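## Task

Get the box of screws, the box of paper clips and the plastic jar onto the shelf, with no other object ending up there. Anything that stays put only because the robot is holding or propping it does not count. All objects must settle and be still shortly after you stop, or the task fails. Release everything and move the grippers away at the end.

## Robot and tools

ROBOT. Two six-joint arms with parallel-jaw grippers, named left_arm and right_arm, work over one table. The names do not refer to image sides. Bases in the scene frame: left_arm at (-0.037, +0.356, 0) m with quat_wxyz (+0.995, 0, 0, +0.100); right_arm at (-0.039, -0.276, 0) m with quat_wxyz (+0.999, 0, 0, -0.046). Scene frame: origin on the table surface midway between the arms, +x out across the table, +z up, left_arm on the +y side. Each arm has a wrist camera: cam_left_wrist and cam_right_wrist, both 616x616 pixels.

GRIPPER GEOMETRY. Fingers extend along the gripper's +z axis and close along its y axis. The reported hand point sits between the finger pads, roughly 1 cm short of the fingertips. Reported hand positions may be inaccurate, more so when the arm is stretched far.

execute_actions. Argument "actions" is a list holding zero or one item; optional "pictures" (boolean) turns camera images on or off (they come by default). Three forms:
- Empty list: no command, just returns the current state.
- Motion: {"rows": [...], "steps": n}, n from 1 to 15 (default 15), each step 1/30 s. "rows" has 1 to 15 rows; each row is applied for one step, and the final row repeats if there are fewer rows than steps.
- Wait: {"steps": n} with no rows, n up to 300; it returns after n steps counted from the previous result, with your reply time included in that count.
A rejected call sends nothing to the robot.

ROW LAYOUT. Every row is one flat list of 14 numbers covering both arms, even if only one moves: left_arm waist, shoulder, elbow, wrist pitch, wrist yaw, wrist roll, gripper opening, then the same seven for right_arm. The six joint values are absolute target angles in radians, in the same joint space that Joint positions reports (not offsets, not Cartesian). Stated ranges per arm: waist -2.618 to 3.054, shoulder 0.000 to 3.142, elbow 0.000 to 3.142, wrist pitch -1.571 to 1.571, wrist yaw -1.571 to 1.571, wrist roll -2.094 to 2.094. The true end of a joint may differ by up to 0.036 rad. A target beyond a range end by more than 0.036 rad, and further out than the joint's last reported angle, gets the call refused; targets past the real end are clipped there, and the result may note "joint sent to its limit" (possibly about an earlier action). Absence of that note does not prove more travel is available. The opening is an absolute value from -1 (closed) to +1 (fully open, pad gap 0.094 m).

MOTION LIMITS. Each step the commanded angle is capped to a lead over the measured angle: 0.202 rad waist, 0.258 shoulder, 0.238 elbow, 0.573 wrist pitch, 0.522 wrist yaw and roll. If the targets would move a gripper more than 70 mm from where it is, all that arm's targets are scaled back toward the measured angles, so big moves take several actions. Between calls the arms keep heading for the last row sent, until both have nearly stopped (slow or blocked counts) or a step is HELD; after that only a new action moves them further. Fingers still closing or opening keep going.

RESULT LINES. The state line shows `left_arm: …` | `right_arm: …` with end_effector_position (m) and end_effector_quat_wxyz in the scene frame. Joint positions and Joint velocities list, per arm, the six joints (rad, rad/s) and the finger pad gap (m, m/s). grip_measured is the measured opening on the command scale; each gripper reads off by up to about 1 mm, consistently. "joint command not followed" means the clearance check altered or blocked some joint targets; the rest of the row still ran. HELD marks steps where your row, fully or partly, was not sent. MOTOR HOT appears from 75 °C; OVER-TEMPERATURE FAULT lines report stops: at 90 °C the hot arm halts for 10 s (that threshold is then disabled for 5 minutes, after which it applies again), and at 100 °C the arm and gripper go limp and the arm drops. Holding loads warms motors, even while you think, and some heat persists into the next scene.

GRASPING. Away from ±1, fingers are driven to where grip_measured equals your command. To hold something, keep commanding about 0.03 below its grip_measured for a firm grip, less for a lighter one. Pad force tops out near 50 to 62 N (lower on some grippers, and weaker on parts under about 2 mm thick); first contact can spike harder. Occasional disturbances may pull on a held item or shove a loose one.

zoom_image. Arguments: "camera" (cam_left_wrist or cam_right_wrist) and "region" [x0, y0, x1, y1] in pixels of that camera's latest image, origin top-left, at most 504x504. Returns an enlarged view; it moves nothing.

read_manual. Optional "section" (only "licences"); returns URDF licence texts, no motion.

finished_scene. Argument "scene": the number of the scene in progress. Replying with no tool call ends all remaining scenes.

AVOID. Knocking or placing anything off the table (fails the task). Arms colliding or pressing on each other (may end the scene). Drops, slips, slams, hard impacts and hard pushes. Leaving objects that still rock, roll or lean on the gripper. Prefer short, smooth, efficient motion; robot time and reply time both matter. When finished, open the grippers and withdraw them from the shelf.

Each tool is called as a command line: name --argument value for each argument, lists and objects as JSON in quotes; but a table of rows of numbers goes row by row, as --pt "numbers of a row", without its own name.

## Session

execute_actions --actions '[]'

Scene clock: 0.00 s of 5100.00 s.
left_arm: end_effector_position=(+0.2705, +0.4657, +0.1049) grip_measured=+1.000 end_effector_quat_wxyz=(-0.192, +0.712, -0.608, -0.295) | right_arm: end_effector_position=(+0.3774, -0.5438, +0.1692) grip_measured=+1.000 end_effector_quat_wxyz=(+0.281, +0.295, +0.757, +0.512)
Joint positions: left_arm=[-0.212  1.93   1.454 -1.347 -0.681 -1.829  0.094] | right_arm=[-0.829  2.5    2.335 -1.55  -1.242 -0.282  0.094]
Joint velocities: left_arm=[ 0.007 -0.007 -0.012  0.007  0.037 -0.007  0.   ] | right_arm=[-0.017  0.002  0.002 -0.022 -0.007 -0.051  0.   ]
Motor temperatures (°C, as the motors report them): left_arm=[30 28 29 28 31 28] | right_arm=[27 28 29 29 29 28]

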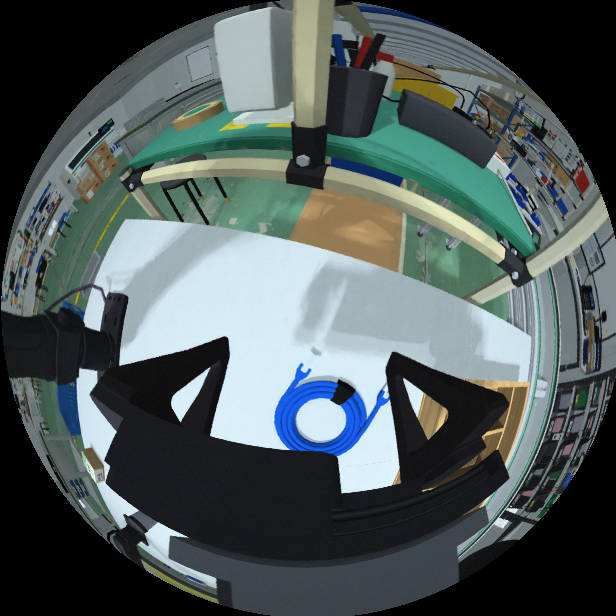

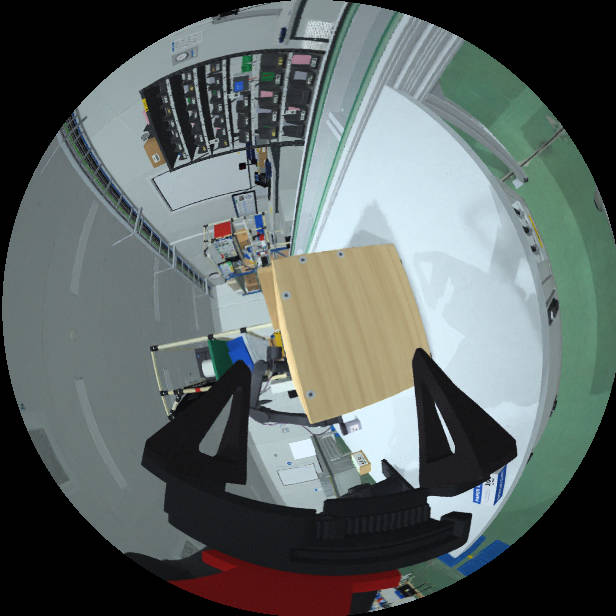

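execute_actions --actions '[{"rows":[[-0.6,1.4,1.7,-1.5,0,0,1,-0.829,2.5,2.335,-1.55,-1.242,-0.282,1]]}]' --pictures false

execute_actions --actions '[{"steps":60}]'

Scene clock: 2.90 s of 5100.00 s.
left_arm: end_effector_position=(+0.2456, +0.2574, +0.2627) grip_measured=+1.000 end_effector_quat_wxyz=(+0.169, -0.278, +0.942, -0.077) | right_arm: end_effector_position=(+0.3771, -0.5439, +0.1683) grip_measured=+1.000 end_effector_quat_wxyz=(+0.279, +0.295, +0.758, +0.510)
Joint positions: left_arm=[-0.596  1.441  1.669 -1.437 -0.093 -0.953  0.094] | right_arm=[-0.829  2.5    2.335 -1.55  -1.237 -0.282  0.094]
Joint velocities: left_arm=[-0.203 -1.028  0.403 -0.359  0.755  2.821  0.   ] | right_arm=[ 0.017 -0.007  0.002 -0.095  0.022  0.022  0.   ]
Motor temperatures (°C, as the motors report them): left_arm=[30 29 30 28 31 28] | right_arm=[27 30 29 29 29 28]
Steps of this call (steps 1 to 72: nothing new was sent; steps 73 to 87: all 15 steps of this action). Readings (joint positions):
73: left_arm=[-0.219 1.923 1.465 -1.356 -0.643 -1.792] | right_arm=[-0.829 2.500 2.335 -1.550 -1.242 -0.282]
74: left_arm=[-0.233 1.911 1.482 -1.366 -0.594 -1.747] | right_arm=[-0.829 2.500 2.335 -1.550 -1.241 -0.282]
76: left_arm=[-0.283 1.864 1.524 -1.377 -0.498 -1.658] | right_arm=[-0.829 2.500 2.335 -1.550 -1.239 -0.282]
80: left_arm=[-0.417 1.731 1.593 -1.387 -0.331 -1.471] | right_arm=[-0.829 2.500 2.335 -1.550 -1.238 -0.282]
87: the state above

Scene clock: 4.90 s of 5100.00 s.
left_arm: end_effector_position=(+0.2243, +0.2481, +0.2765) grip_measured=+1.000 end_effector_quat_wxyz=(+0.183, +0.189, +0.964, -0.036) | right_arm: end_effector_position=(+0.3771, -0.5439, +0.1683) grip_measured=+1.000 end_effector_quat_wxyz=(+0.279, +0.295, +0.758, +0.510)
Joint positions: left_arm=[-0.599  1.399  1.696 -1.493 -0.004 -0.01   0.094] | right_arm=[-0.829  2.5    2.335 -1.55  -1.237 -0.282  0.094]
Joint velocities: left_arm=[ 0.002 -0.022 -0.007 -0.022 -0.037  0.037  0.   ] | right_arm=[ 0.002 -0.002  0.012 -0.007 -0.007 -0.051  0.   ]
Motor temperatures (°C, as the motors report them): left_arm=[30 29 30 28 31 28] | right_arm=[27 31 30 29 29 28]
Steps of this call (steps 1 to 45: the robot went on to your last target; steps 46 to 60: nothing new was sent). Readings (joint positions):
1: left_arm=[-0.599 1.411 1.682 -1.448 -0.072 -0.854] | right_arm=[-0.829 2.500 2.335 -1.550 -1.237 -0.282]
2: left_arm=[-0.599 1.391 1.690 -1.457 -0.057 -0.754] | right_arm=[-0.829 2.500 2.335 -1.550 -1.237 -0.282]
4: left_arm=[-0.599 1.377 1.696 -1.472 -0.037 -0.556] | right_arm=[-0.829 2.500 2.335 -1.550 -1.237 -0.282]
8: left_arm=[-0.599 1.393 1.696 -1.485 -0.016 -0.238] | right_arm=[-0.829 2.500 2.335 -1.550 -1.237 -0.282]
60: the state above
All arms were judged still, so your last target was given up. Only a new action makes them travel on or press farther. Fingers that are still opening or closing keep moving.

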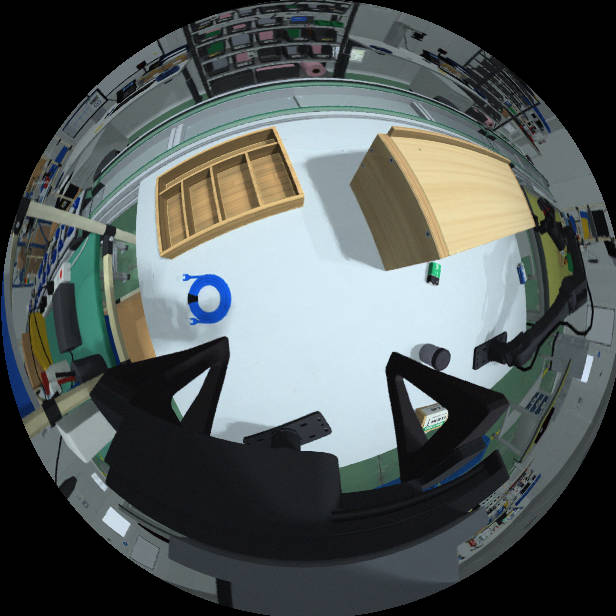

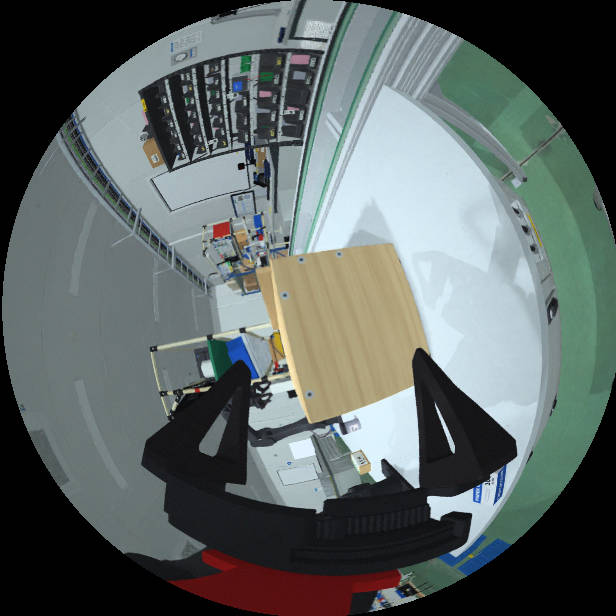

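execute_actions --actions '[{"rows":[[0,1.0,1.5,-1.5,0,0,1,-0.829,0.9,1.3,-1.2,0,0,1]]}]' --pictures false

execute_actions --actions '[{"steps":75}]' --pictures false

execute_actions --actions '[{"rows":[[0,1.0,1.5,-1.5,0,0,1,0.2,0.7,1.3,-1.2,0,0,1]]}]' --pictures false

execute_actions --actions '[{"steps":45}]'

Scene clock: 7.53 s of 5100.00 s.
left_arm: end_effector_position=(+0.1549, +0.3954, +0.3027) grip_measured=+1.000 end_effector_quat_wxyz=(+0.283, -0.095, +0.954, +0.030) | right_arm: end_effector_position=(+0.1398, -0.4818, +0.2178) grip_measured=+1.000 end_effector_quat_wxyz=(+0.201, +0.419, +0.884, -0.050)
Joint positions: left_arm=[-0.01   0.991  1.499 -1.503 -0.007 -0.007  0.094] | right_arm=[-0.828  1.237  1.308 -1.235 -0.093 -0.016  0.094]
Joint velocities: left_arm=[ 0.007  0.071  0.007 -0.066  0.066  0.022  0.   ] | right_arm=[ 0.002 -2.454 -0.002  0.198  0.535  0.022  0.   ]
Motor temperatures (°C, as the motors report them): left_arm=[30 29 30 28 31 28] | right_arm=[27 32 30 29 29 28]
Steps of this call (steps 1 to 64: nothing new was sent; steps 65 to 79: all 15 steps of this action). Readings (joint positions):
65: left_arm=[-0.574 1.367 1.655 -1.463 0.010 -0.008] | right_arm=[-0.828 2.458 2.272 -1.477 -1.162 -0.236]
66: left_arm=[-0.520 1.317 1.593 -1.450 0.013 -0.007] | right_arm=[-0.828 2.392 2.171 -1.411 -1.052 -0.188]
68: left_arm=[-0.386 1.201 1.515 -1.471 0.008 -0.007] | right_arm=[-0.828 2.240 1.983 -1.331 -0.841 -0.119]
72: left_arm=[-0.084 1.003 1.499 -1.487 -0.005 -0.007] | right_arm=[-0.828 1.881 1.638 -1.247 -0.436 -0.051]
79: the state above

Scene clock: 10.03 s of 5100.00 s.
left_arm: end_effector_position=(+0.1554, +0.3949, +0.3023) grip_measured=+1.000 end_effector_quat_wxyz=(+0.282, -0.095, +0.954, +0.028) | right_arm: end_effector_position=(+0.1050, -0.4594, +0.3052) grip_measured=+1.000 end_effector_quat_wxyz=(+0.347, +0.404, +0.830, -0.167)
Joint positions: left_arm=[-0.01   0.993  1.499 -1.503 -0.004 -0.007  0.094] | right_arm=[-0.828  0.904  1.321 -1.198 -0.014 -0.009  0.094]
Joint velocities: left_arm=[ 0.002 -0.002  0.002 -0.037  0.022  0.022  0.   ] | right_arm=[ 0.007  0.012 -0.017  0.022  0.066  0.022  0.   ]
Motor temperatures (°C, as the motors report them): left_arm=[30 29 30 28 31 28] | right_arm=[27 31 30 30 29 28]
Steps of this call (steps 1 to 30: the robot went on to your last target; steps 31 to 75: nothing new was sent). Readings (joint positions):
1: left_arm=[-0.010 0.992 1.499 -1.503 -0.007 -0.007] | right_arm=[-0.828 1.148 1.308 -1.223 -0.077 -0.014]
2: left_arm=[-0.010 0.993 1.499 -1.503 -0.006 -0.007] | right_arm=[-0.828 1.058 1.308 -1.209 -0.064 -0.013]
4: left_arm=[-0.010 0.993 1.499 -1.503 -0.005 -0.007] | right_arm=[-0.828 0.913 1.313 -1.197 -0.045 -0.011]
8: left_arm=[-0.010 0.993 1.499 -1.503 -0.005 -0.007] | right_arm=[-0.828 0.852 1.321 -1.198 -0.026 -0.010]
75: the state above
All arms were judged still, so your last target was given up. Only a new action makes them travel on or press farther. Fingers that are still opening or closing keep moving.

Scene clock: 10.53 s of 5100.00 s.
left_arm: end_effector_position=(+0.1554, +0.3949, +0.3023) grip_measured=+1.000 end_effector_quat_wxyz=(+0.282, -0.095, +0.954, +0.028) | right_arm: end_effector_position=(+0.1525, -0.2579, +0.3370) grip_measured=+1.000 end_effector_quat_wxyz=(+0.470, -0.041, +0.881, +0.021)
Joint positions: left_arm=[-0.01   0.993  1.499 -1.503 -0.004 -0.007  0.094] | right_arm=[ 0.178  0.695  1.295 -1.191 -0.005 -0.004  0.094]
Joint velocities: left_arm=[ 0.002  0.002  0.002 -0.037  0.037  0.051  0.   ] | right_arm=[ 0.374 -0.002  0.002  0.051  0.022  0.037  0.   ]
Motor temperatures (°C, as the motors report them): left_arm=[30 29 30 28 31 28] | right_arm=[27 31 30 30 29 28]
Steps of this call (steps 1 to 15: all 15 steps of this action). Readings (joint positions):
1: left_arm=[-0.010 0.993 1.499 -1.503 -0.004 -0.007] | right_arm=[-0.787 0.883 1.312 -1.188 0.005 -0.005]
2: left_arm=[-0.010 0.993 1.499 -1.503 -0.004 -0.007] | right_arm=[-0.712 0.846 1.299 -1.185 0.005 -0.005]
4: left_arm=[-0.010 0.993 1.499 -1.503 -0.004 -0.007] | right_arm=[-0.556 0.762 1.295 -1.191 -0.001 -0.005]
8: left_arm=[-0.010 0.993 1.499 -1.503 -0.004 -0.007] | right_arm=[-0.251 0.683 1.295 -1.190 -0.003 -0.005]
15: the state above

Scene clock: 12.03 s of 5100.00 s.
left_arm: end_effector_position=(+0.1554, +0.3949, +0.3023) grip_measured=+1.000 end_effector_quat_wxyz=(+0.282, -0.095, +0.954, +0.028) | right_arm: end_effector_position=(+0.1522, -0.2557, +0.3370) grip_measured=+1.000 end_effector_quat_wxyz=(+0.470, -0.046, +0.881, +0.024)
Joint positions: left_arm=[-0.01   0.993  1.499 -1.503 -0.004 -0.007  0.094] | right_arm=[ 0.19   0.695  1.295 -1.191 -0.005 -0.004  0.094]
Joint velocities: left_arm=[-0.007  0.002 -0.007  0.007 -0.081 -0.007  0.   ] | right_arm=[-0.007 -0.007 -0.007  0.007 -0.037  0.037  0.   ]
Motor temperatures (°C, as the motors report them): left_arm=[30 28 30 29 31 28] | right_arm=[27 31 30 30 29 28]
Steps of this call (steps 1 to 30: the robot went on to your last target; steps 31 to 45: nothing new was sent). Readings (joint positions):
1: left_arm=[-0.010 0.993 1.499 -1.503 -0.004 -0.007] | right_arm=[0.186 0.695 1.295 -1.191 -0.005 -0.004]
2: left_arm=[-0.010 0.993 1.499 -1.503 -0.004 -0.007] | right_arm=[0.189 0.695 1.295 -1.191 -0.005 -0.004]
4: left_arm=[-0.010 0.993 1.499 -1.503 -0.004 -0.007] | right_arm=[0.190 0.695 1.295 -1.191 -0.005 -0.004]
8: left_arm=[-0.010 0.993 1.499 -1.503 -0.004 -0.007] | right_arm=[0.190 0.695 1.295 -1.191 -0.005 -0.004]
45: the state above
All arms were judged still, so your last target was given up. Only a new action makes them travel on or press farther. Fingers that are still opening or closing keep moving.

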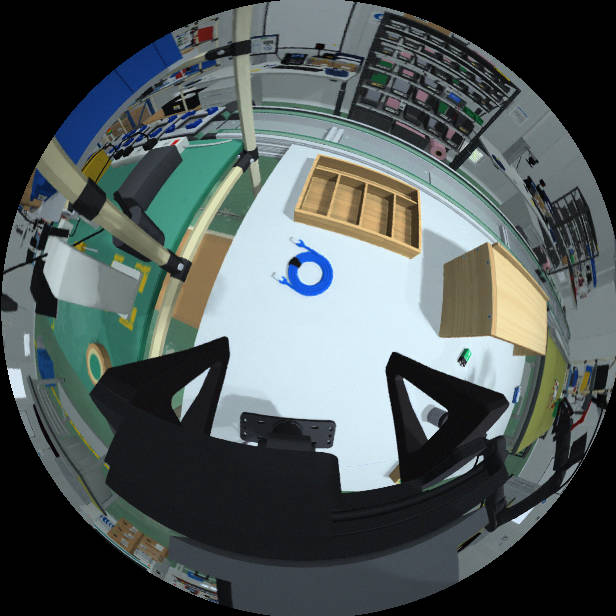

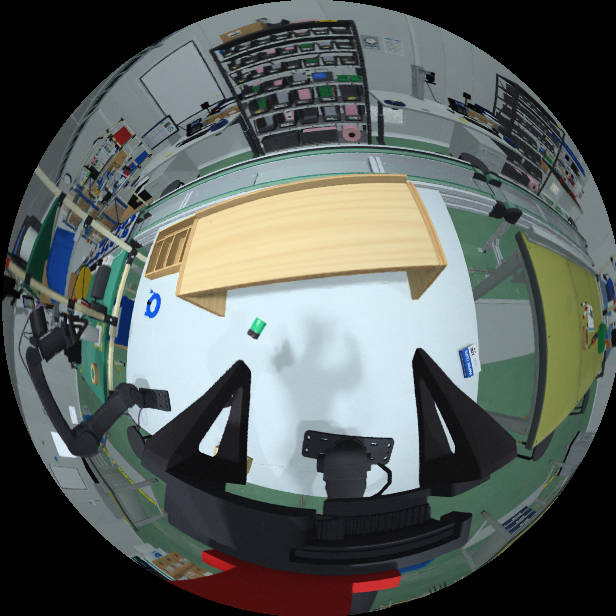

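zoom_image --camera "cam_right_wrist" --region '[200,280,520,500]'

execute_actions --actions '[{"rows":[[0,1.0,1.5,-1.5,0,0,1,0.2,1.0,1.55,-1.55,0,0,1]],"steps":15}]' --pictures false

execute_actions --actions '[{"steps":20}]'

Region (200, 280, 520, 500) of cam_right_wrist's 616x616 image, scaled by 1.575, with more detail than that image has; it fills the top 346 rows of this view, and the rest is white.

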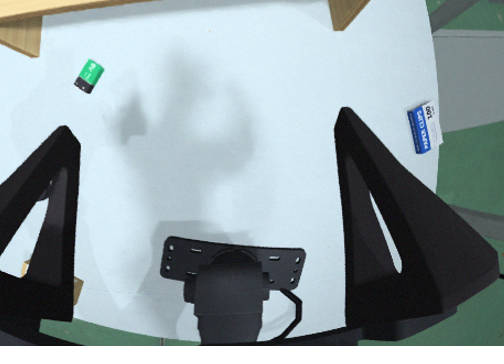

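Scene clock: 13.67 s of 5100.00 s.
left_arm: end_effector_position=(+0.1554, +0.3949, +0.3023) grip_measured=+1.000 end_effector_quat_wxyz=(+0.282, -0.095, +0.954, +0.028) | right_arm: end_effector_position=(+0.1568, -0.2553, +0.3055) grip_measured=+1.000 end_effector_quat_wxyz=(+0.276, -0.049, +0.960, +0.015)
Joint positions: left_arm=[-0.01   0.993  1.499 -1.503 -0.004 -0.007  0.094] | right_arm=[ 0.19   1.016  1.531 -1.526 -0.005 -0.004  0.094]
Joint velocities: left_arm=[ 0.002 -0.007  0.012  0.007  0.066  0.022  0.   ] | right_arm=[ 0.017 -0.012  0.002 -0.198 -0.095 -0.007  0.   ]
Motor temperatures (°C, as the motors report them): left_arm=[30 28 30 29 31 28] | right_arm=[27 31 30 30 29 28]
Steps of this call (steps 1 to 34: nothing new was sent; steps 35 to 49: all 15 steps of this action). Readings (joint positions):
35: left_arm=[-0.010 0.993 1.499 -1.503 -0.004 -0.007] | right_arm=[0.190 0.735 1.346 -1.266 -0.005 -0.004]
36: left_arm=[-0.010 0.993 1.499 -1.503 -0.004 -0.007] | right_arm=[0.190 0.805 1.427 -1.351 -0.005 -0.004]
38: left_arm=[-0.010 0.993 1.499 -1.503 -0.004 -0.007] | right_arm=[0.190 0.928 1.522 -1.394 -0.005 -0.004]
42: left_arm=[-0.010 0.993 1.499 -1.503 -0.004 -0.007] | right_arm=[0.190 1.030 1.531 -1.458 -0.005 -0.004]
49: the state above

Scene clock: 14.33 s of 5100.00 s.
left_arm: end_effector_position=(+0.1554, +0.3949, +0.3023) grip_measured=+1.000 end_effector_quat_wxyz=(+0.282, -0.095, +0.954, +0.028) | right_arm: end_effector_position=(+0.1540, -0.2556, +0.3039) grip_measured=+1.000 end_effector_quat_wxyz=(+0.270, -0.049, +0.961, +0.015)
Joint positions: left_arm=[-0.01   0.993  1.499 -1.503 -0.004 -0.007  0.094] | right_arm=[ 0.19   1.015  1.531 -1.539 -0.005 -0.004  0.094]
Joint velocities: left_arm=[-0.007  0.017  0.012  0.007 -0.037 -0.022  0.   ] | right_arm=[ 0.002 -0.017  0.002 -0.007 -0.022 -0.037  0.   ]
Motor temperatures (°C, as the motors report them): left_arm=[30 28 30 29 31 28] | right_arm=[27 31 30 30 29 28]
Steps of this call (steps 1 to 20: the robot went on to your last target). Readings (joint positions):
1: left_arm=[-0.010 0.993 1.499 -1.503 -0.004 -0.007] | right_arm=[0.190 1.015 1.531 -1.529 -0.005 -0.004]
2: left_arm=[-0.010 0.993 1.499 -1.503 -0.004 -0.007] | right_arm=[0.190 1.015 1.531 -1.532 -0.005 -0.004]
4: left_arm=[-0.010 0.993 1.499 -1.503 -0.004 -0.007] | right_arm=[0.190 1.015 1.531 -1.535 -0.005 -0.004]
8: left_arm=[-0.010 0.993 1.499 -1.503 -0.004 -0.007] | right_arm=[0.190 1.015 1.531 -1.538 -0.005 -0.004]
20: the state above

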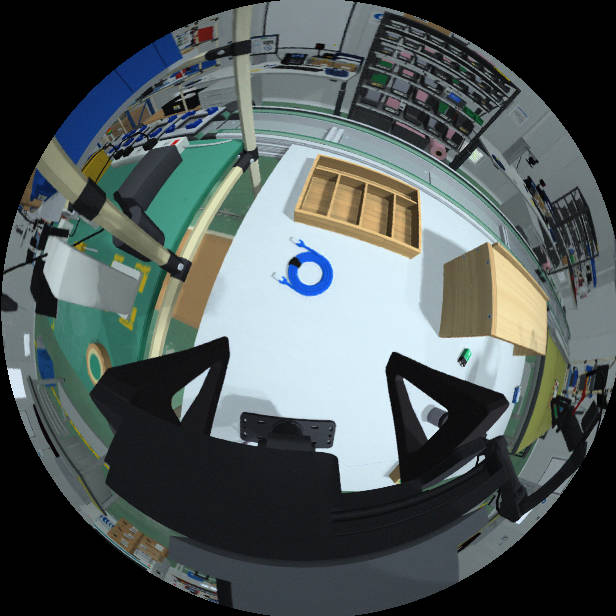

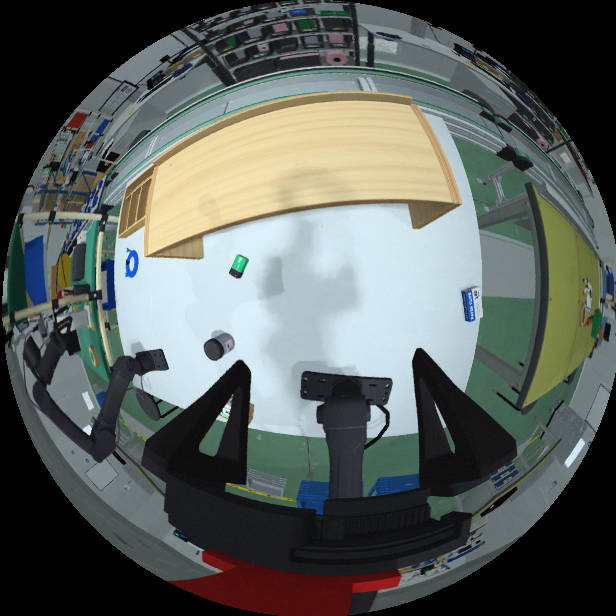

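execute_actions --actions '[{"rows":[[0,1.0,1.5,-1.5,0,0,1,1.41,1.62,1.446,-1.397,0,0,1]],"steps":15}]' --pictures false

execute_actions --actions '[{"steps":45}]'

Scene clock: 18.13 s of 5100.00 s.
left_arm: end_effector_position=(+0.1554, +0.3949, +0.3023) grip_measured=+1.000 end_effector_quat_wxyz=(+0.282, -0.095, +0.954, +0.028) | right_arm: end_effector_position=(+0.1442, -0.0504, +0.1345) grip_measured=+1.000 end_effector_quat_wxyz=(-0.014, -0.433, +0.901, -0.013)
Joint positions: left_arm=[-0.01   0.993  1.499 -1.503 -0.004 -0.007  0.094] | right_arm=[ 0.987  1.676  1.442 -1.374  0.011 -0.002  0.094]
Joint velocities: left_arm=[ 0.002  0.007  0.002 -0.037 -0.007  0.037  0.   ] | right_arm=[ 2.093  0.017 -0.076 -0.037 -0.022 -0.095  0.   ]
Motor temperatures (°C, as the motors report them): left_arm=[30 28 30 29 31 28] | right_arm=[27 30 30 30 29 28]
Steps of this call (steps 1 to 15: the robot went on to your last target; steps 16 to 90: nothing new was sent; then 0.30 s passed at rest; steps 91 to 105: all 15 steps of this action). Readings (joint positions):
91: left_arm=[-0.010 0.993 1.499 -1.503 -0.004 -0.007] | right_arm=[0.217 1.031 1.530 -1.537 0.005 -0.002]
92: left_arm=[-0.010 0.993 1.499 -1.503 -0.004 -0.007] | right_arm=[0.265 1.059 1.530 -1.528 0.005 -0.002]
94: left_arm=[-0.010 0.993 1.499 -1.503 -0.004 -0.007] | right_arm=[0.359 1.154 1.526 -1.500 0.007 -0.002]
98: left_arm=[-0.010 0.993 1.499 -1.503 -0.004 -0.007] | right_arm=[0.543 1.400 1.505 -1.442 0.009 -0.002]
105: the state above

Scene clock: 19.63 s of 5100.00 s.
left_arm: end_effector_position=(+0.1554, +0.3949, +0.3023) grip_measured=+1.000 end_effector_quat_wxyz=(+0.282, -0.095, +0.954, +0.028) | right_arm: end_effector_position=(+0.0278, +0.0016, +0.1448) grip_measured=+1.000 end_effector_quat_wxyz=(-0.010, -0.616, +0.788, +0.001)
Joint positions: left_arm=[-0.01   0.993  1.499 -1.503 -0.004 -0.007  0.094] | right_arm=[ 1.418  1.637  1.441 -1.389 -0.013 -0.002  0.094]
Joint velocities: left_arm=[-0.002  0.002 -0.002  0.022  0.051 -0.007  0.   ] | right_arm=[-0.002 -0.007 -0.007  0.037 -0.007 -0.037  0.   ]
Motor temperatures (°C, as the motors report them): left_arm=[30 28 30 29 31 28] | right_arm=[27 30 30 30 29 28]
Steps of this call (steps 1 to 30: the robot went on to your last target; steps 31 to 45: nothing new was sent). Readings (joint positions):
1: left_arm=[-0.010 0.993 1.499 -1.503 -0.004 -0.007] | right_arm=[1.063 1.675 1.441 -1.374 0.010 -0.002]
2: left_arm=[-0.010 0.993 1.499 -1.503 -0.004 -0.007] | right_arm=[1.139 1.668 1.441 -1.371 0.008 -0.002]
4: left_arm=[-0.010 0.993 1.499 -1.503 -0.004 -0.007] | right_arm=[1.292 1.654 1.441 -1.371 0.006 -0.002]
8: left_arm=[-0.010 0.993 1.499 -1.503 -0.004 -0.007] | right_arm=[1.436 1.639 1.441 -1.377 -0.018 -0.002]
45: the state above
All arms were judged still, so your last target was given up. Only a new action makes them travel on or press farther. Fingers that are still opening or closing keep moving.

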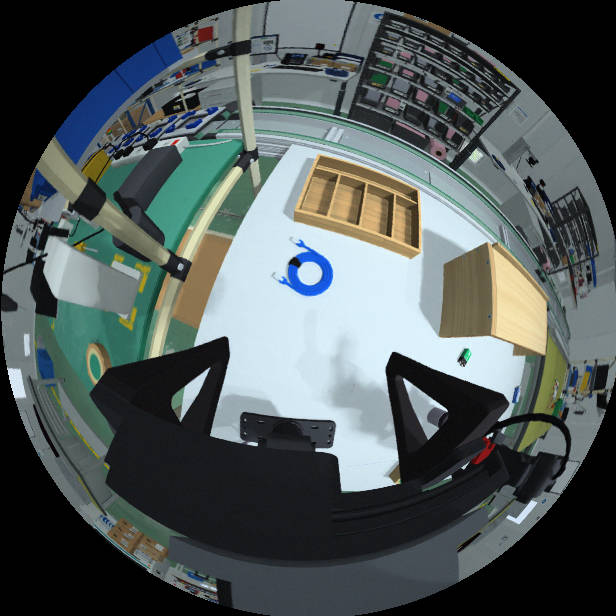

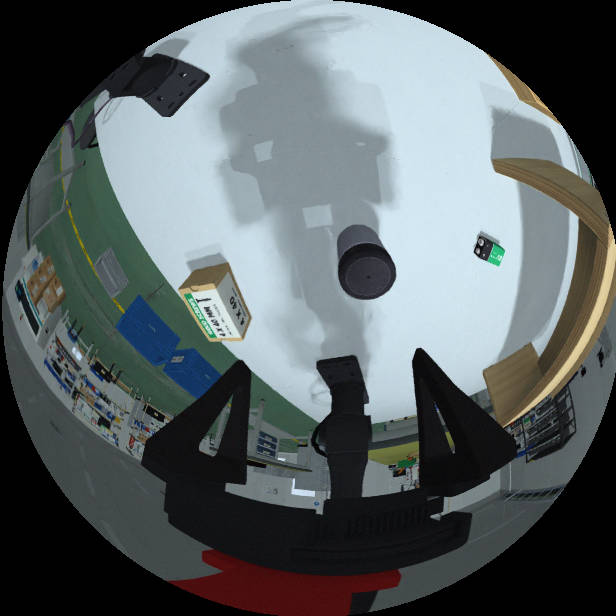

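execute_actions --actions '[{"rows":[[0,1.0,1.5,-1.5,0,0,1,1.31,1.735,1.347,-1.17,0,0,1]],"steps":15}]' --pictures false

execute_actions --actions '[{"steps":15}]'

Scene clock: 21.90 s of 5100.00 s.
left_arm: end_effector_position=(+0.1554, +0.3949, +0.3023) grip_measured=+1.000 end_effector_quat_wxyz=(+0.282, -0.095, +0.954, +0.028) | right_arm: end_effector_position=(+0.0685, +0.0167, +0.0903) grip_measured=+1.000 end_effector_quat_wxyz=(-0.009, -0.571, +0.821, -0.002)
Joint positions: left_arm=[-0.01   0.993  1.499 -1.503 -0.004 -0.007  0.094] | right_arm=[ 1.307  1.75   1.352 -1.19  -0.006 -0.002  0.094]
Joint velocities: left_arm=[ 0.007  0.007 -0.022  0.037 -0.081 -0.095  0.   ] | right_arm=[-0.002 -0.007  0.002  0.095 -0.11  -0.007  0.   ]
Motor temperatures (°C, as the motors report them): left_arm=[30 28 30 30 31 28] | right_arm=[27 31 30 30 29 28]
Steps of this call (steps 1 to 53: nothing new was sent; steps 54 to 68: all 15 steps of this action). Readings (joint positions):
54: left_arm=[-0.010 0.993 1.499 -1.503 -0.004 -0.007] | right_arm=[1.406 1.642 1.430 -1.367 -0.018 -0.002]
55: left_arm=[-0.010 0.993 1.499 -1.503 -0.004 -0.007] | right_arm=[1.383 1.653 1.416 -1.331 -0.019 -0.002]
57: left_arm=[-0.010 0.993 1.499 -1.503 -0.004 -0.007] | right_arm=[1.333 1.697 1.389 -1.270 -0.014 -0.002]
61: left_arm=[-0.010 0.993 1.499 -1.503 -0.004 -0.007] | right_arm=[1.307 1.752 1.354 -1.215 -0.006 -0.002]
68: the state above

Scene clock: 22.40 s of 5100.00 s.
left_arm: end_effector_position=(+0.1554, +0.3949, +0.3023) grip_measured=+1.000 end_effector_quat_wxyz=(+0.282, -0.095, +0.954, +0.028) | right_arm: end_effector_position=(+0.0690, +0.0180, +0.0903) grip_measured=+1.000 end_effector_quat_wxyz=(-0.006, -0.571, +0.821, -0.001)
Joint positions: left_arm=[-0.01   0.993  1.499 -1.503 -0.004 -0.007  0.094] | right_arm=[ 1.307  1.75   1.352 -1.184 -0.006 -0.002  0.094]
Joint velocities: left_arm=[-0.007 -0.012 -0.007 -0.037 -0.022  0.051  0.   ] | right_arm=[ 0.002  0.002 -0.002 -0.007 -0.066 -0.022  0.   ]
Motor temperatures (°C, as the motors report them): left_arm=[30 28 30 30 31 28] | right_arm=[27 31 30 30 29 28]
Steps of this call (steps 1 to 15: the robot went on to your last target). Readings (joint positions):
1: left_arm=[-0.010 0.993 1.499 -1.503 -0.004 -0.007] | right_arm=[1.307 1.750 1.352 -1.189 -0.006 -0.002]
2: left_arm=[-0.010 0.993 1.499 -1.503 -0.004 -0.007] | right_arm=[1.307 1.750 1.352 -1.188 -0.006 -0.002]
4: left_arm=[-0.010 0.993 1.499 -1.503 -0.004 -0.007] | right_arm=[1.307 1.750 1.352 -1.186 -0.006 -0.002]
8: left_arm=[-0.010 0.993 1.499 -1.503 -0.004 -0.007] | right_arm=[1.307 1.750 1.352 -1.185 -0.006 -0.002]
15: the state above
All arms were judged still, so your last target was given up. Only a new action makes them travel on or press farther. Fingers that are still opening or closing keep moving.

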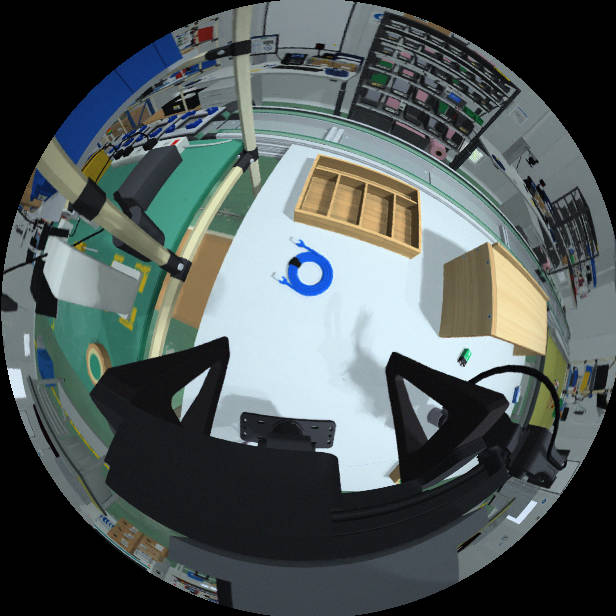

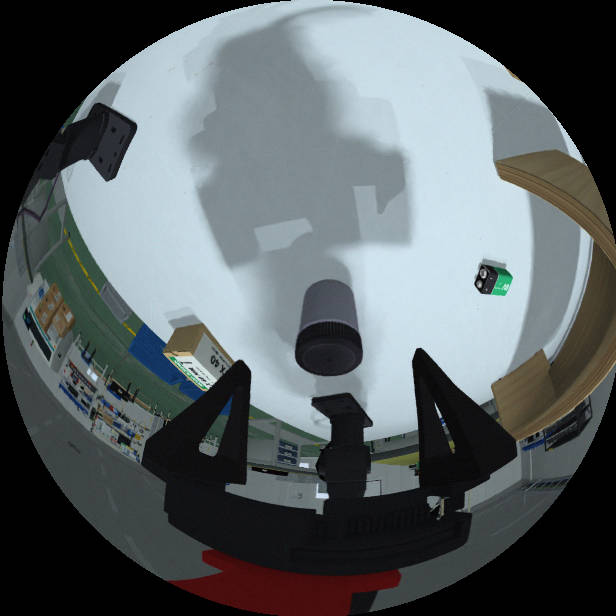

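execute_actions --actions '[{"rows":[[0,1.0,1.5,-1.5,0,0,1,1.31,1.80,1.223,-0.97,0,0,1]],"steps":15}]' --pictures false

execute_actions --actions '[{"steps":10}]'

Scene clock: 24.13 s of 5100.00 s.
left_arm: end_effector_position=(+0.1554, +0.3949, +0.3023) grip_measured=+1.000 end_effector_quat_wxyz=(+0.282, -0.095, +0.954, +0.028) | right_arm: end_effector_position=(+0.0713, +0.0241, +0.0422) grip_measured=+1.000 end_effector_quat_wxyz=(-0.002, -0.571, +0.821, +0.002)
Joint positions: left_arm=[-0.01   0.993  1.499 -1.503 -0.004 -0.007  0.094] | right_arm=[ 1.307  1.811  1.229 -0.991 -0.006 -0.002  0.094]
Joint velocities: left_arm=[-0.007  0.002  0.002  0.022  0.007  0.007  0.   ] | right_arm=[ 0.007 -0.002  0.002  0.081  0.007  0.022  0.   ]
Motor temperatures (°C, as the motors report them): left_arm=[30 28 30 30 31 28] | right_arm=[27 31 31 30 29 28]
Steps of this call (steps 1 to 37: nothing new was sent; steps 38 to 52: all 15 steps of this action). Readings (joint positions):
38: left_arm=[-0.010 0.993 1.499 -1.503 -0.004 -0.007] | right_arm=[1.307 1.751 1.334 -1.153 -0.006 -0.002]
39: left_arm=[-0.010 0.993 1.499 -1.503 -0.004 -0.007] | right_arm=[1.307 1.752 1.308 -1.111 -0.006 -0.002]
41: left_arm=[-0.010 0.993 1.499 -1.503 -0.004 -0.007] | right_arm=[1.307 1.776 1.264 -1.061 -0.006 -0.002]
45: left_arm=[-0.010 0.993 1.499 -1.503 -0.004 -0.007] | right_arm=[1.307 1.810 1.230 -1.024 -0.006 -0.002]
52: the state above

Scene clock: 24.47 s of 5100.00 s.
left_arm: end_effector_position=(+0.1554, +0.3949, +0.3023) grip_measured=+1.000 end_effector_quat_wxyz=(+0.282, -0.095, +0.954, +0.028) | right_arm: end_effector_position=(+0.0718, +0.0256, +0.0422) grip_measured=+1.000 end_effector_quat_wxyz=(+0.000, -0.571, +0.821, +0.004)
Joint positions: left_arm=[-0.01   0.993  1.499 -1.503 -0.004 -0.007  0.094] | right_arm=[ 1.307  1.811  1.229 -0.985 -0.006 -0.002  0.094]
Joint velocities: left_arm=[ 0.007 -0.012 -0.002 -0.066  0.007 -0.022  0.   ] | right_arm=[-0.002  0.002 -0.007 -0.007 -0.051 -0.051  0.   ]
Motor temperatures (°C, as the motors report them): left_arm=[30 28 30 30 31 28] | right_arm=[27 31 31 30 29 28]
Steps of this call (steps 1 to 10: the robot went on to your last target). Readings (joint positions):
1: left_arm=[-0.010 0.993 1.499 -1.503 -0.004 -0.007] | right_arm=[1.307 1.811 1.229 -0.990 -0.006 -0.002]
2: left_arm=[-0.010 0.993 1.499 -1.503 -0.004 -0.007] | right_arm=[1.307 1.811 1.229 -0.988 -0.006 -0.002]
4: left_arm=[-0.010 0.993 1.499 -1.503 -0.004 -0.007] | right_arm=[1.307 1.811 1.229 -0.986 -0.006 -0.002]
8: left_arm=[-0.010 0.993 1.499 -1.503 -0.004 -0.007] | right_arm=[1.307 1.811 1.229 -0.985 -0.006 -0.002]
10: the state above

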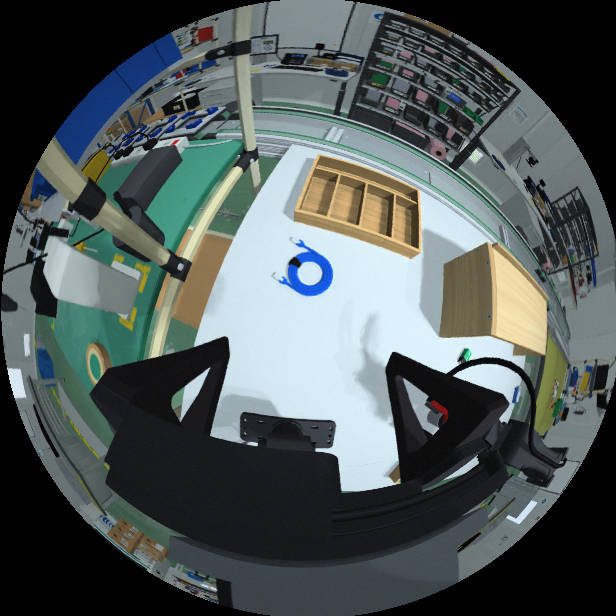

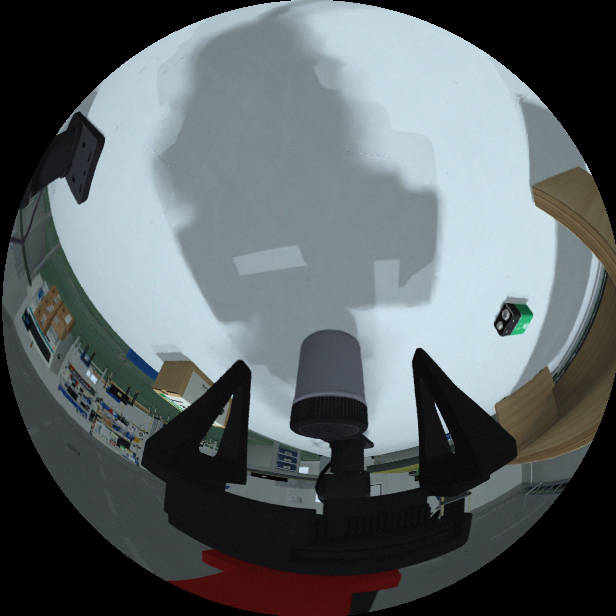

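execute_actions --actions '[{"rows":[[0,1.0,1.5,-1.5,0,0,1,1.31,1.80,1.223,-0.97,0,0,0.0]],"steps":15}]'

Scene clock: 25.40 s of 5100.00 s.
left_arm: end_effector_position=(+0.1554, +0.3949, +0.3023) grip_measured=+1.000 end_effector_quat_wxyz=(+0.282, -0.095, +0.954, +0.028) | right_arm: end_effector_position=(+0.0719, +0.0257, +0.0422) grip_measured=+0.002 end_effector_quat_wxyz=(+0.000, -0.571, +0.821, +0.004)
Joint positions: left_arm=[-0.01   0.993  1.499 -1.503 -0.004 -0.007  0.094] | right_arm=[ 1.307  1.811  1.229 -0.984 -0.006 -0.002  0.047]
Joint velocities: left_arm=[ 0.007 -0.007 -0.012 -0.007  0.051 -0.022  0.   ] | right_arm=[ 0.002 -0.002  0.012  0.051 -0.037  0.007 -0.   ]
Motor temperatures (°C, as the motors report them): left_arm=[30 28 30 30 31 28] | right_arm=[27 31 31 30 29 28]
Steps of this call (steps 1 to 13: the robot went on to your last target; steps 14 to 28: all 15 steps of this action). Readings (joint positions):
14: left_arm=[-0.010 0.993 1.499 -1.503 -0.004 -0.007] | right_arm=[1.307 1.811 1.229 -0.984 -0.006 -0.002]
15: left_arm=[-0.010 0.993 1.499 -1.503 -0.004 -0.007] | right_arm=[1.307 1.811 1.229 -0.984 -0.006 -0.002]
17: left_arm=[-0.010 0.993 1.499 -1.503 -0.004 -0.007] | right_arm=[1.307 1.811 1.229 -0.984 -0.006 -0.002]
21: left_arm=[-0.010 0.993 1.499 -1.503 -0.004 -0.007] | right_arm=[1.307 1.811 1.229 -0.984 -0.006 -0.002]
28: the state above

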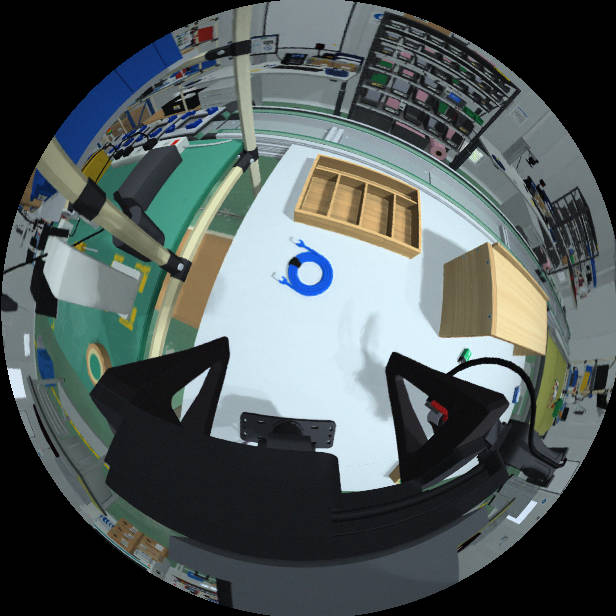

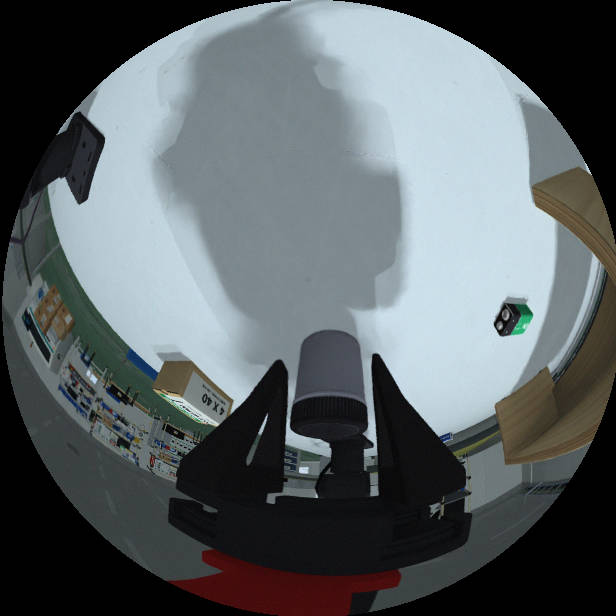

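execute_actions --actions '[{"rows":[[0,1.0,1.5,-1.5,0,0,1,1.31,1.80,1.223,-0.97,0,0,-0.3]],"steps":15}]' --pictures false

Scene clock: 26.83 s of 5100.00 s.
left_arm: end_effector_position=(+0.1554, +0.3949, +0.3023) grip_measured=+1.000 end_effector_quat_wxyz=(+0.282, -0.095, +0.954, +0.028) | right_arm: end_effector_position=(+0.0720, +0.0260, +0.0422) grip_measured=-0.298 end_effector_quat_wxyz=(+0.001, -0.571, +0.821, +0.004)
Joint positions: left_arm=[-0.01   0.993  1.499 -1.503 -0.004 -0.007  0.094] | right_arm=[ 1.307  1.811  1.229 -0.983 -0.006 -0.002  0.033]
Joint velocities: left_arm=[-0.007 -0.007 -0.002 -0.007  0.022  0.051  0.   ] | right_arm=[ 0.007 -0.002  0.007 -0.095  0.037  0.081 -0.001]
Motor temperatures (°C, as the motors report them): left_arm=[30 28 30 30 31 28] | right_arm=[27 31 31 30 29 28]
Steps of this call (steps 1 to 15: the robot went on to your last target; steps 16 to 28: nothing new was sent; steps 29 to 43: all 15 steps of this action). Readings (joint positions):
29: left_arm=[-0.010 0.993 1.499 -1.503 -0.004 -0.007] | right_arm=[1.307 1.811 1.229 -0.984 -0.006 -0.002]
30: left_arm=[-0.010 0.993 1.499 -1.503 -0.004 -0.007] | right_arm=[1.307 1.811 1.229 -0.984 -0.006 -0.002]
32: left_arm=[-0.010 0.993 1.499 -1.503 -0.004 -0.007] | right_arm=[1.307 1.811 1.229 -0.983 -0.006 -0.002]
36: left_arm=[-0.010 0.993 1.499 -1.503 -0.004 -0.007] | right_arm=[1.307 1.811 1.229 -0.983 -0.006 -0.002]
43: the state above

execute_actions --actions '[{"rows":[[0,1.0,1.5,-1.5,0,0,1,1.31,1.80,1.223,-0.97,0,0,-0.5]],"steps":15}]'

Scene clock: 27.63 s of 5100.00 s.
left_arm: end_effector_position=(+0.1554, +0.3949, +0.3023) grip_measured=+1.000 end_effector_quat_wxyz=(+0.282, -0.095, +0.954, +0.028) | right_arm: end_effector_position=(+0.0722, +0.0265, +0.0422) grip_measured=-0.498 end_effector_quat_wxyz=(+0.002, -0.571, +0.821, +0.005)
Joint positions: left_arm=[-0.01   0.993  1.499 -1.503 -0.004 -0.007  0.094] | right_arm=[ 1.307  1.811  1.229 -0.981 -0.006 -0.002  0.024]
Joint velocities: left_arm=[ 0.007 -0.002 -0.012 -0.066 -0.007 -0.022  0.   ] | right_arm=[ 0.007 -0.012  0.007 -0.037  0.022  0.022  0.   ]
Motor temperatures (°C, as the motors report them): left_arm=[30 28 30 30 31 28] | right_arm=[27 31 31 30 29 28]
Steps of this call (steps 1 to 9: the robot went on to your last target; steps 10 to 24: all 15 steps of this action). Readings (joint positions):
10: left_arm=[-0.010 0.993 1.499 -1.503 -0.004 -0.007] | right_arm=[1.307 1.811 1.229 -0.983 -0.006 -0.002]
11: left_arm=[-0.010 0.993 1.499 -1.503 -0.004 -0.007] | right_arm=[1.307 1.811 1.229 -0.981 -0.006 -0.002]
13: left_arm=[-0.010 0.993 1.499 -1.503 -0.004 -0.007] | right_arm=[1.307 1.811 1.229 -0.981 -0.006 -0.002]
17: left_arm=[-0.010 0.993 1.499 -1.503 -0.004 -0.007] | right_arm=[1.307 1.811 1.229 -0.981 -0.006 -0.002]
24: the state above

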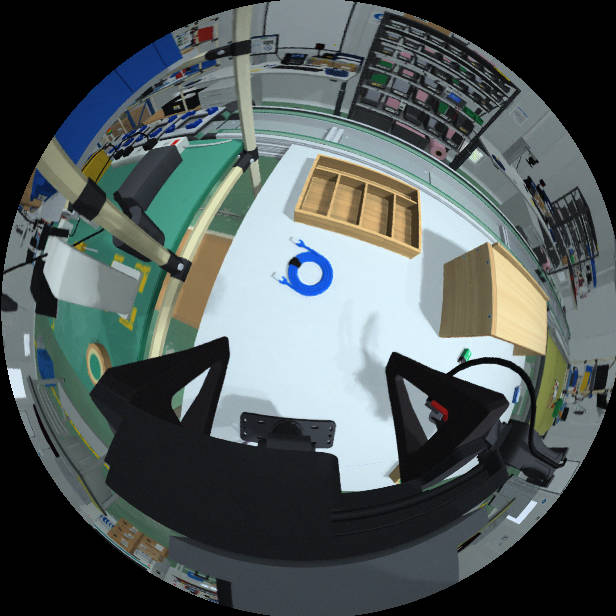

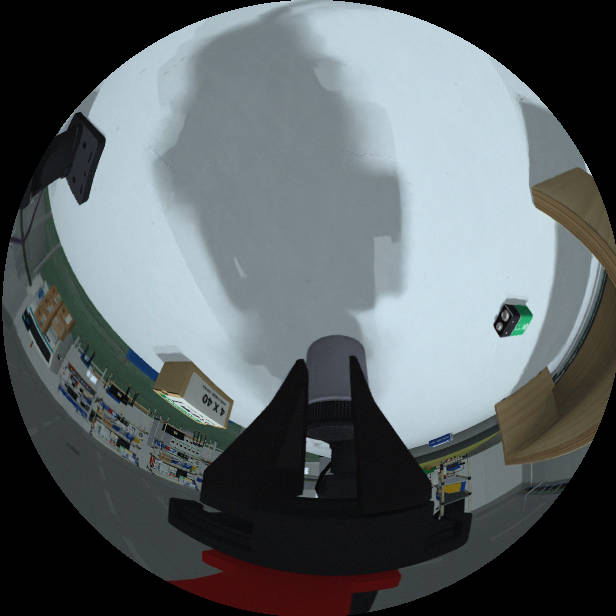

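execute_actions --actions '[{"rows":[[0,1.0,1.5,-1.5,0,0,1,1.31,1.80,1.223,-0.97,0,0,1]],"steps":15}]' --pictures false

execute_actions --actions '[{"rows":[[0,1.0,1.5,-1.5,0,0,1,1.31,1.655,1.051,-0.94,0,0,1]],"steps":15}]' --pictures false

execute_actions --actions '[{"rows":[[0,1.0,1.5,-1.5,0,0,1,1.31,1.655,1.051,-0.94,0,0,0.2]],"steps":15}]'

Scene clock: 29.17 s of 5100.00 s.
left_arm: end_effector_position=(+0.1554, +0.3949, +0.3023) grip_measured=+1.000 end_effector_quat_wxyz=(+0.282, -0.095, +0.954, +0.028) | right_arm: end_effector_position=(+0.0722, +0.0265, +0.0422) grip_measured=+1.000 end_effector_quat_wxyz=(+0.002, -0.571, +0.821, +0.005)
Joint positions: left_arm=[-0.01   0.993  1.499 -1.503 -0.004 -0.007  0.094] | right_arm=[ 1.307  1.811  1.229 -0.981 -0.006 -0.002  0.094]
Joint velocities: left_arm=[-0.007 -0.002  0.007 -0.037 -0.007 -0.022  0.   ] | right_arm=[-0.002 -0.007  0.002  0.051 -0.007  0.037  0.   ]
Motor temperatures (°C, as the motors report them): left_arm=[30 28 30 30 31 28] | right_arm=[27 31 31 30 29 28]
Steps of this call (steps 1 to 15: the robot went on to your last target; steps 16 to 31: nothing new was sent; steps 32 to 46: all 15 steps of this action). Readings (joint positions):
32: left_arm=[-0.010 0.993 1.499 -1.503 -0.004 -0.007] | right_arm=[1.307 1.811 1.229 -0.981 -0.006 -0.002]
33: left_arm=[-0.010 0.993 1.499 -1.503 -0.004 -0.007] | right_arm=[1.307 1.811 1.229 -0.981 -0.006 -0.002]
35: left_arm=[-0.010 0.993 1.499 -1.503 -0.004 -0.007] | right_arm=[1.307 1.811 1.229 -0.981 -0.006 -0.002]
39: left_arm=[-0.010 0.993 1.499 -1.503 -0.004 -0.007] | right_arm=[1.307 1.811 1.229 -0.981 -0.006 -0.002]
46: the state above

Scene clock: 29.67 s of 5100.00 s.
left_arm: end_effector_position=(+0.1554, +0.3949, +0.3023) grip_measured=+1.000 end_effector_quat_wxyz=(+0.282, -0.095, +0.954, +0.028) | right_arm: end_effector_position=(+0.0592, -0.0082, +0.0451) grip_measured=+1.000 end_effector_quat_wxyz=(+0.006, -0.571, +0.821, +0.008)
Joint positions: left_arm=[-0.01   0.993  1.499 -1.503 -0.004 -0.007  0.094] | right_arm=[ 1.307  1.663  1.066 -0.955 -0.006 -0.002  0.094]
Joint velocities: left_arm=[ 0.007  0.012 -0.007 -0.022  0.007 -0.022  0.   ] | right_arm=[0.017 0.007 0.002 0.037 0.007 0.007 0.   ]
Motor temperatures (°C, as the motors report them): left_arm=[30 28 30 30 31 28] | right_arm=[27 31 31 30 29 28]
Steps of this call (steps 1 to 15: all 15 steps of this action). Readings (joint positions):
1: left_arm=[-0.010 0.993 1.499 -1.503 -0.004 -0.007] | right_arm=[1.307 1.788 1.198 -0.949 -0.006 -0.002]
2: left_arm=[-0.010 0.993 1.499 -1.503 -0.004 -0.007] | right_arm=[1.307 1.750 1.148 -0.930 -0.006 -0.002]
4: left_arm=[-0.010 0.993 1.499 -1.503 -0.004 -0.007] | right_arm=[1.307 1.685 1.083 -0.951 -0.006 -0.002]
8: left_arm=[-0.010 0.993 1.499 -1.503 -0.004 -0.007] | right_arm=[1.307 1.663 1.066 -0.961 -0.006 -0.002]
15: the state above

Scene clock: 30.17 s of 5100.00 s.
left_arm: end_effector_position=(+0.1554, +0.3949, +0.3023) grip_measured=+1.000 end_effector_quat_wxyz=(+0.282, -0.095, +0.954, +0.028) | right_arm: end_effector_position=(+0.0593, -0.0080, +0.0451) grip_measured=+0.202 end_effector_quat_wxyz=(+0.006, -0.571, +0.821, +0.008)
Joint positions: left_arm=[-0.01   0.993  1.499 -1.503 -0.004 -0.007  0.094] | right_arm=[ 1.307  1.663  1.066 -0.954 -0.006 -0.002  0.056]
Joint velocities: left_arm=[-0.002 -0.012  0.007  0.022  0.022  0.022  0.   ] | right_arm=[ 0.002 -0.027 -0.012  0.007 -0.037  0.022  0.   ]
Motor temperatures (°C, as the motors report them): left_arm=[30 28 30 30 31 28] | right_arm=[27 31 31 30 29 28]
Steps of this call (steps 1 to 15: all 15 steps of this action). Readings (joint positions):
1: left_arm=[-0.010 0.993 1.499 -1.503 -0.004 -0.007] | right_arm=[1.307 1.663 1.066 -0.955 -0.006 -0.002]
2: left_arm=[-0.010 0.993 1.499 -1.503 -0.004 -0.007] | right_arm=[1.307 1.663 1.066 -0.954 -0.006 -0.002]
4: left_arm=[-0.010 0.993 1.499 -1.503 -0.004 -0.007] | right_arm=[1.307 1.663 1.066 -0.954 -0.006 -0.002]
8: left_arm=[-0.010 0.993 1.499 -1.503 -0.004 -0.007] | right_arm=[1.307 1.663 1.066 -0.954 -0.006 -0.002]
15: the state above

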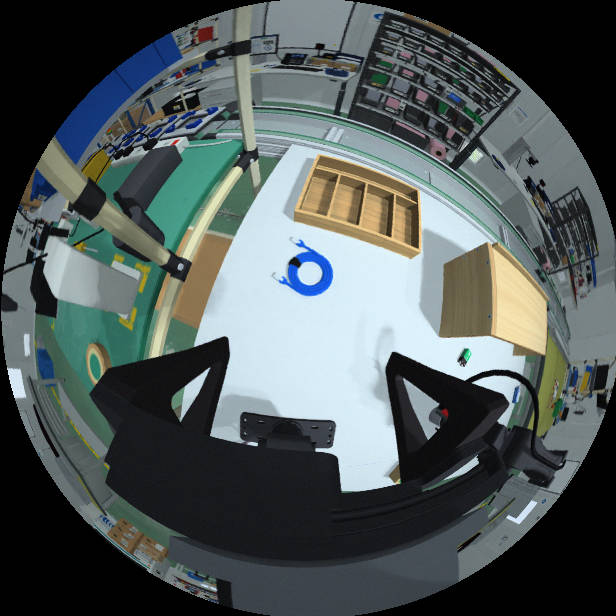

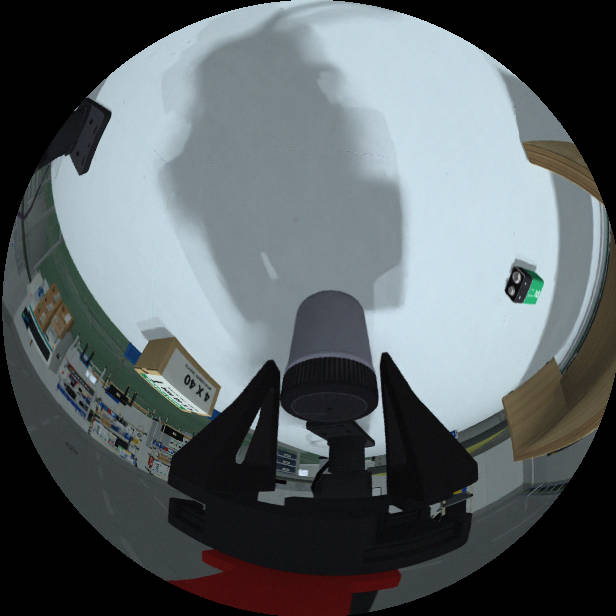

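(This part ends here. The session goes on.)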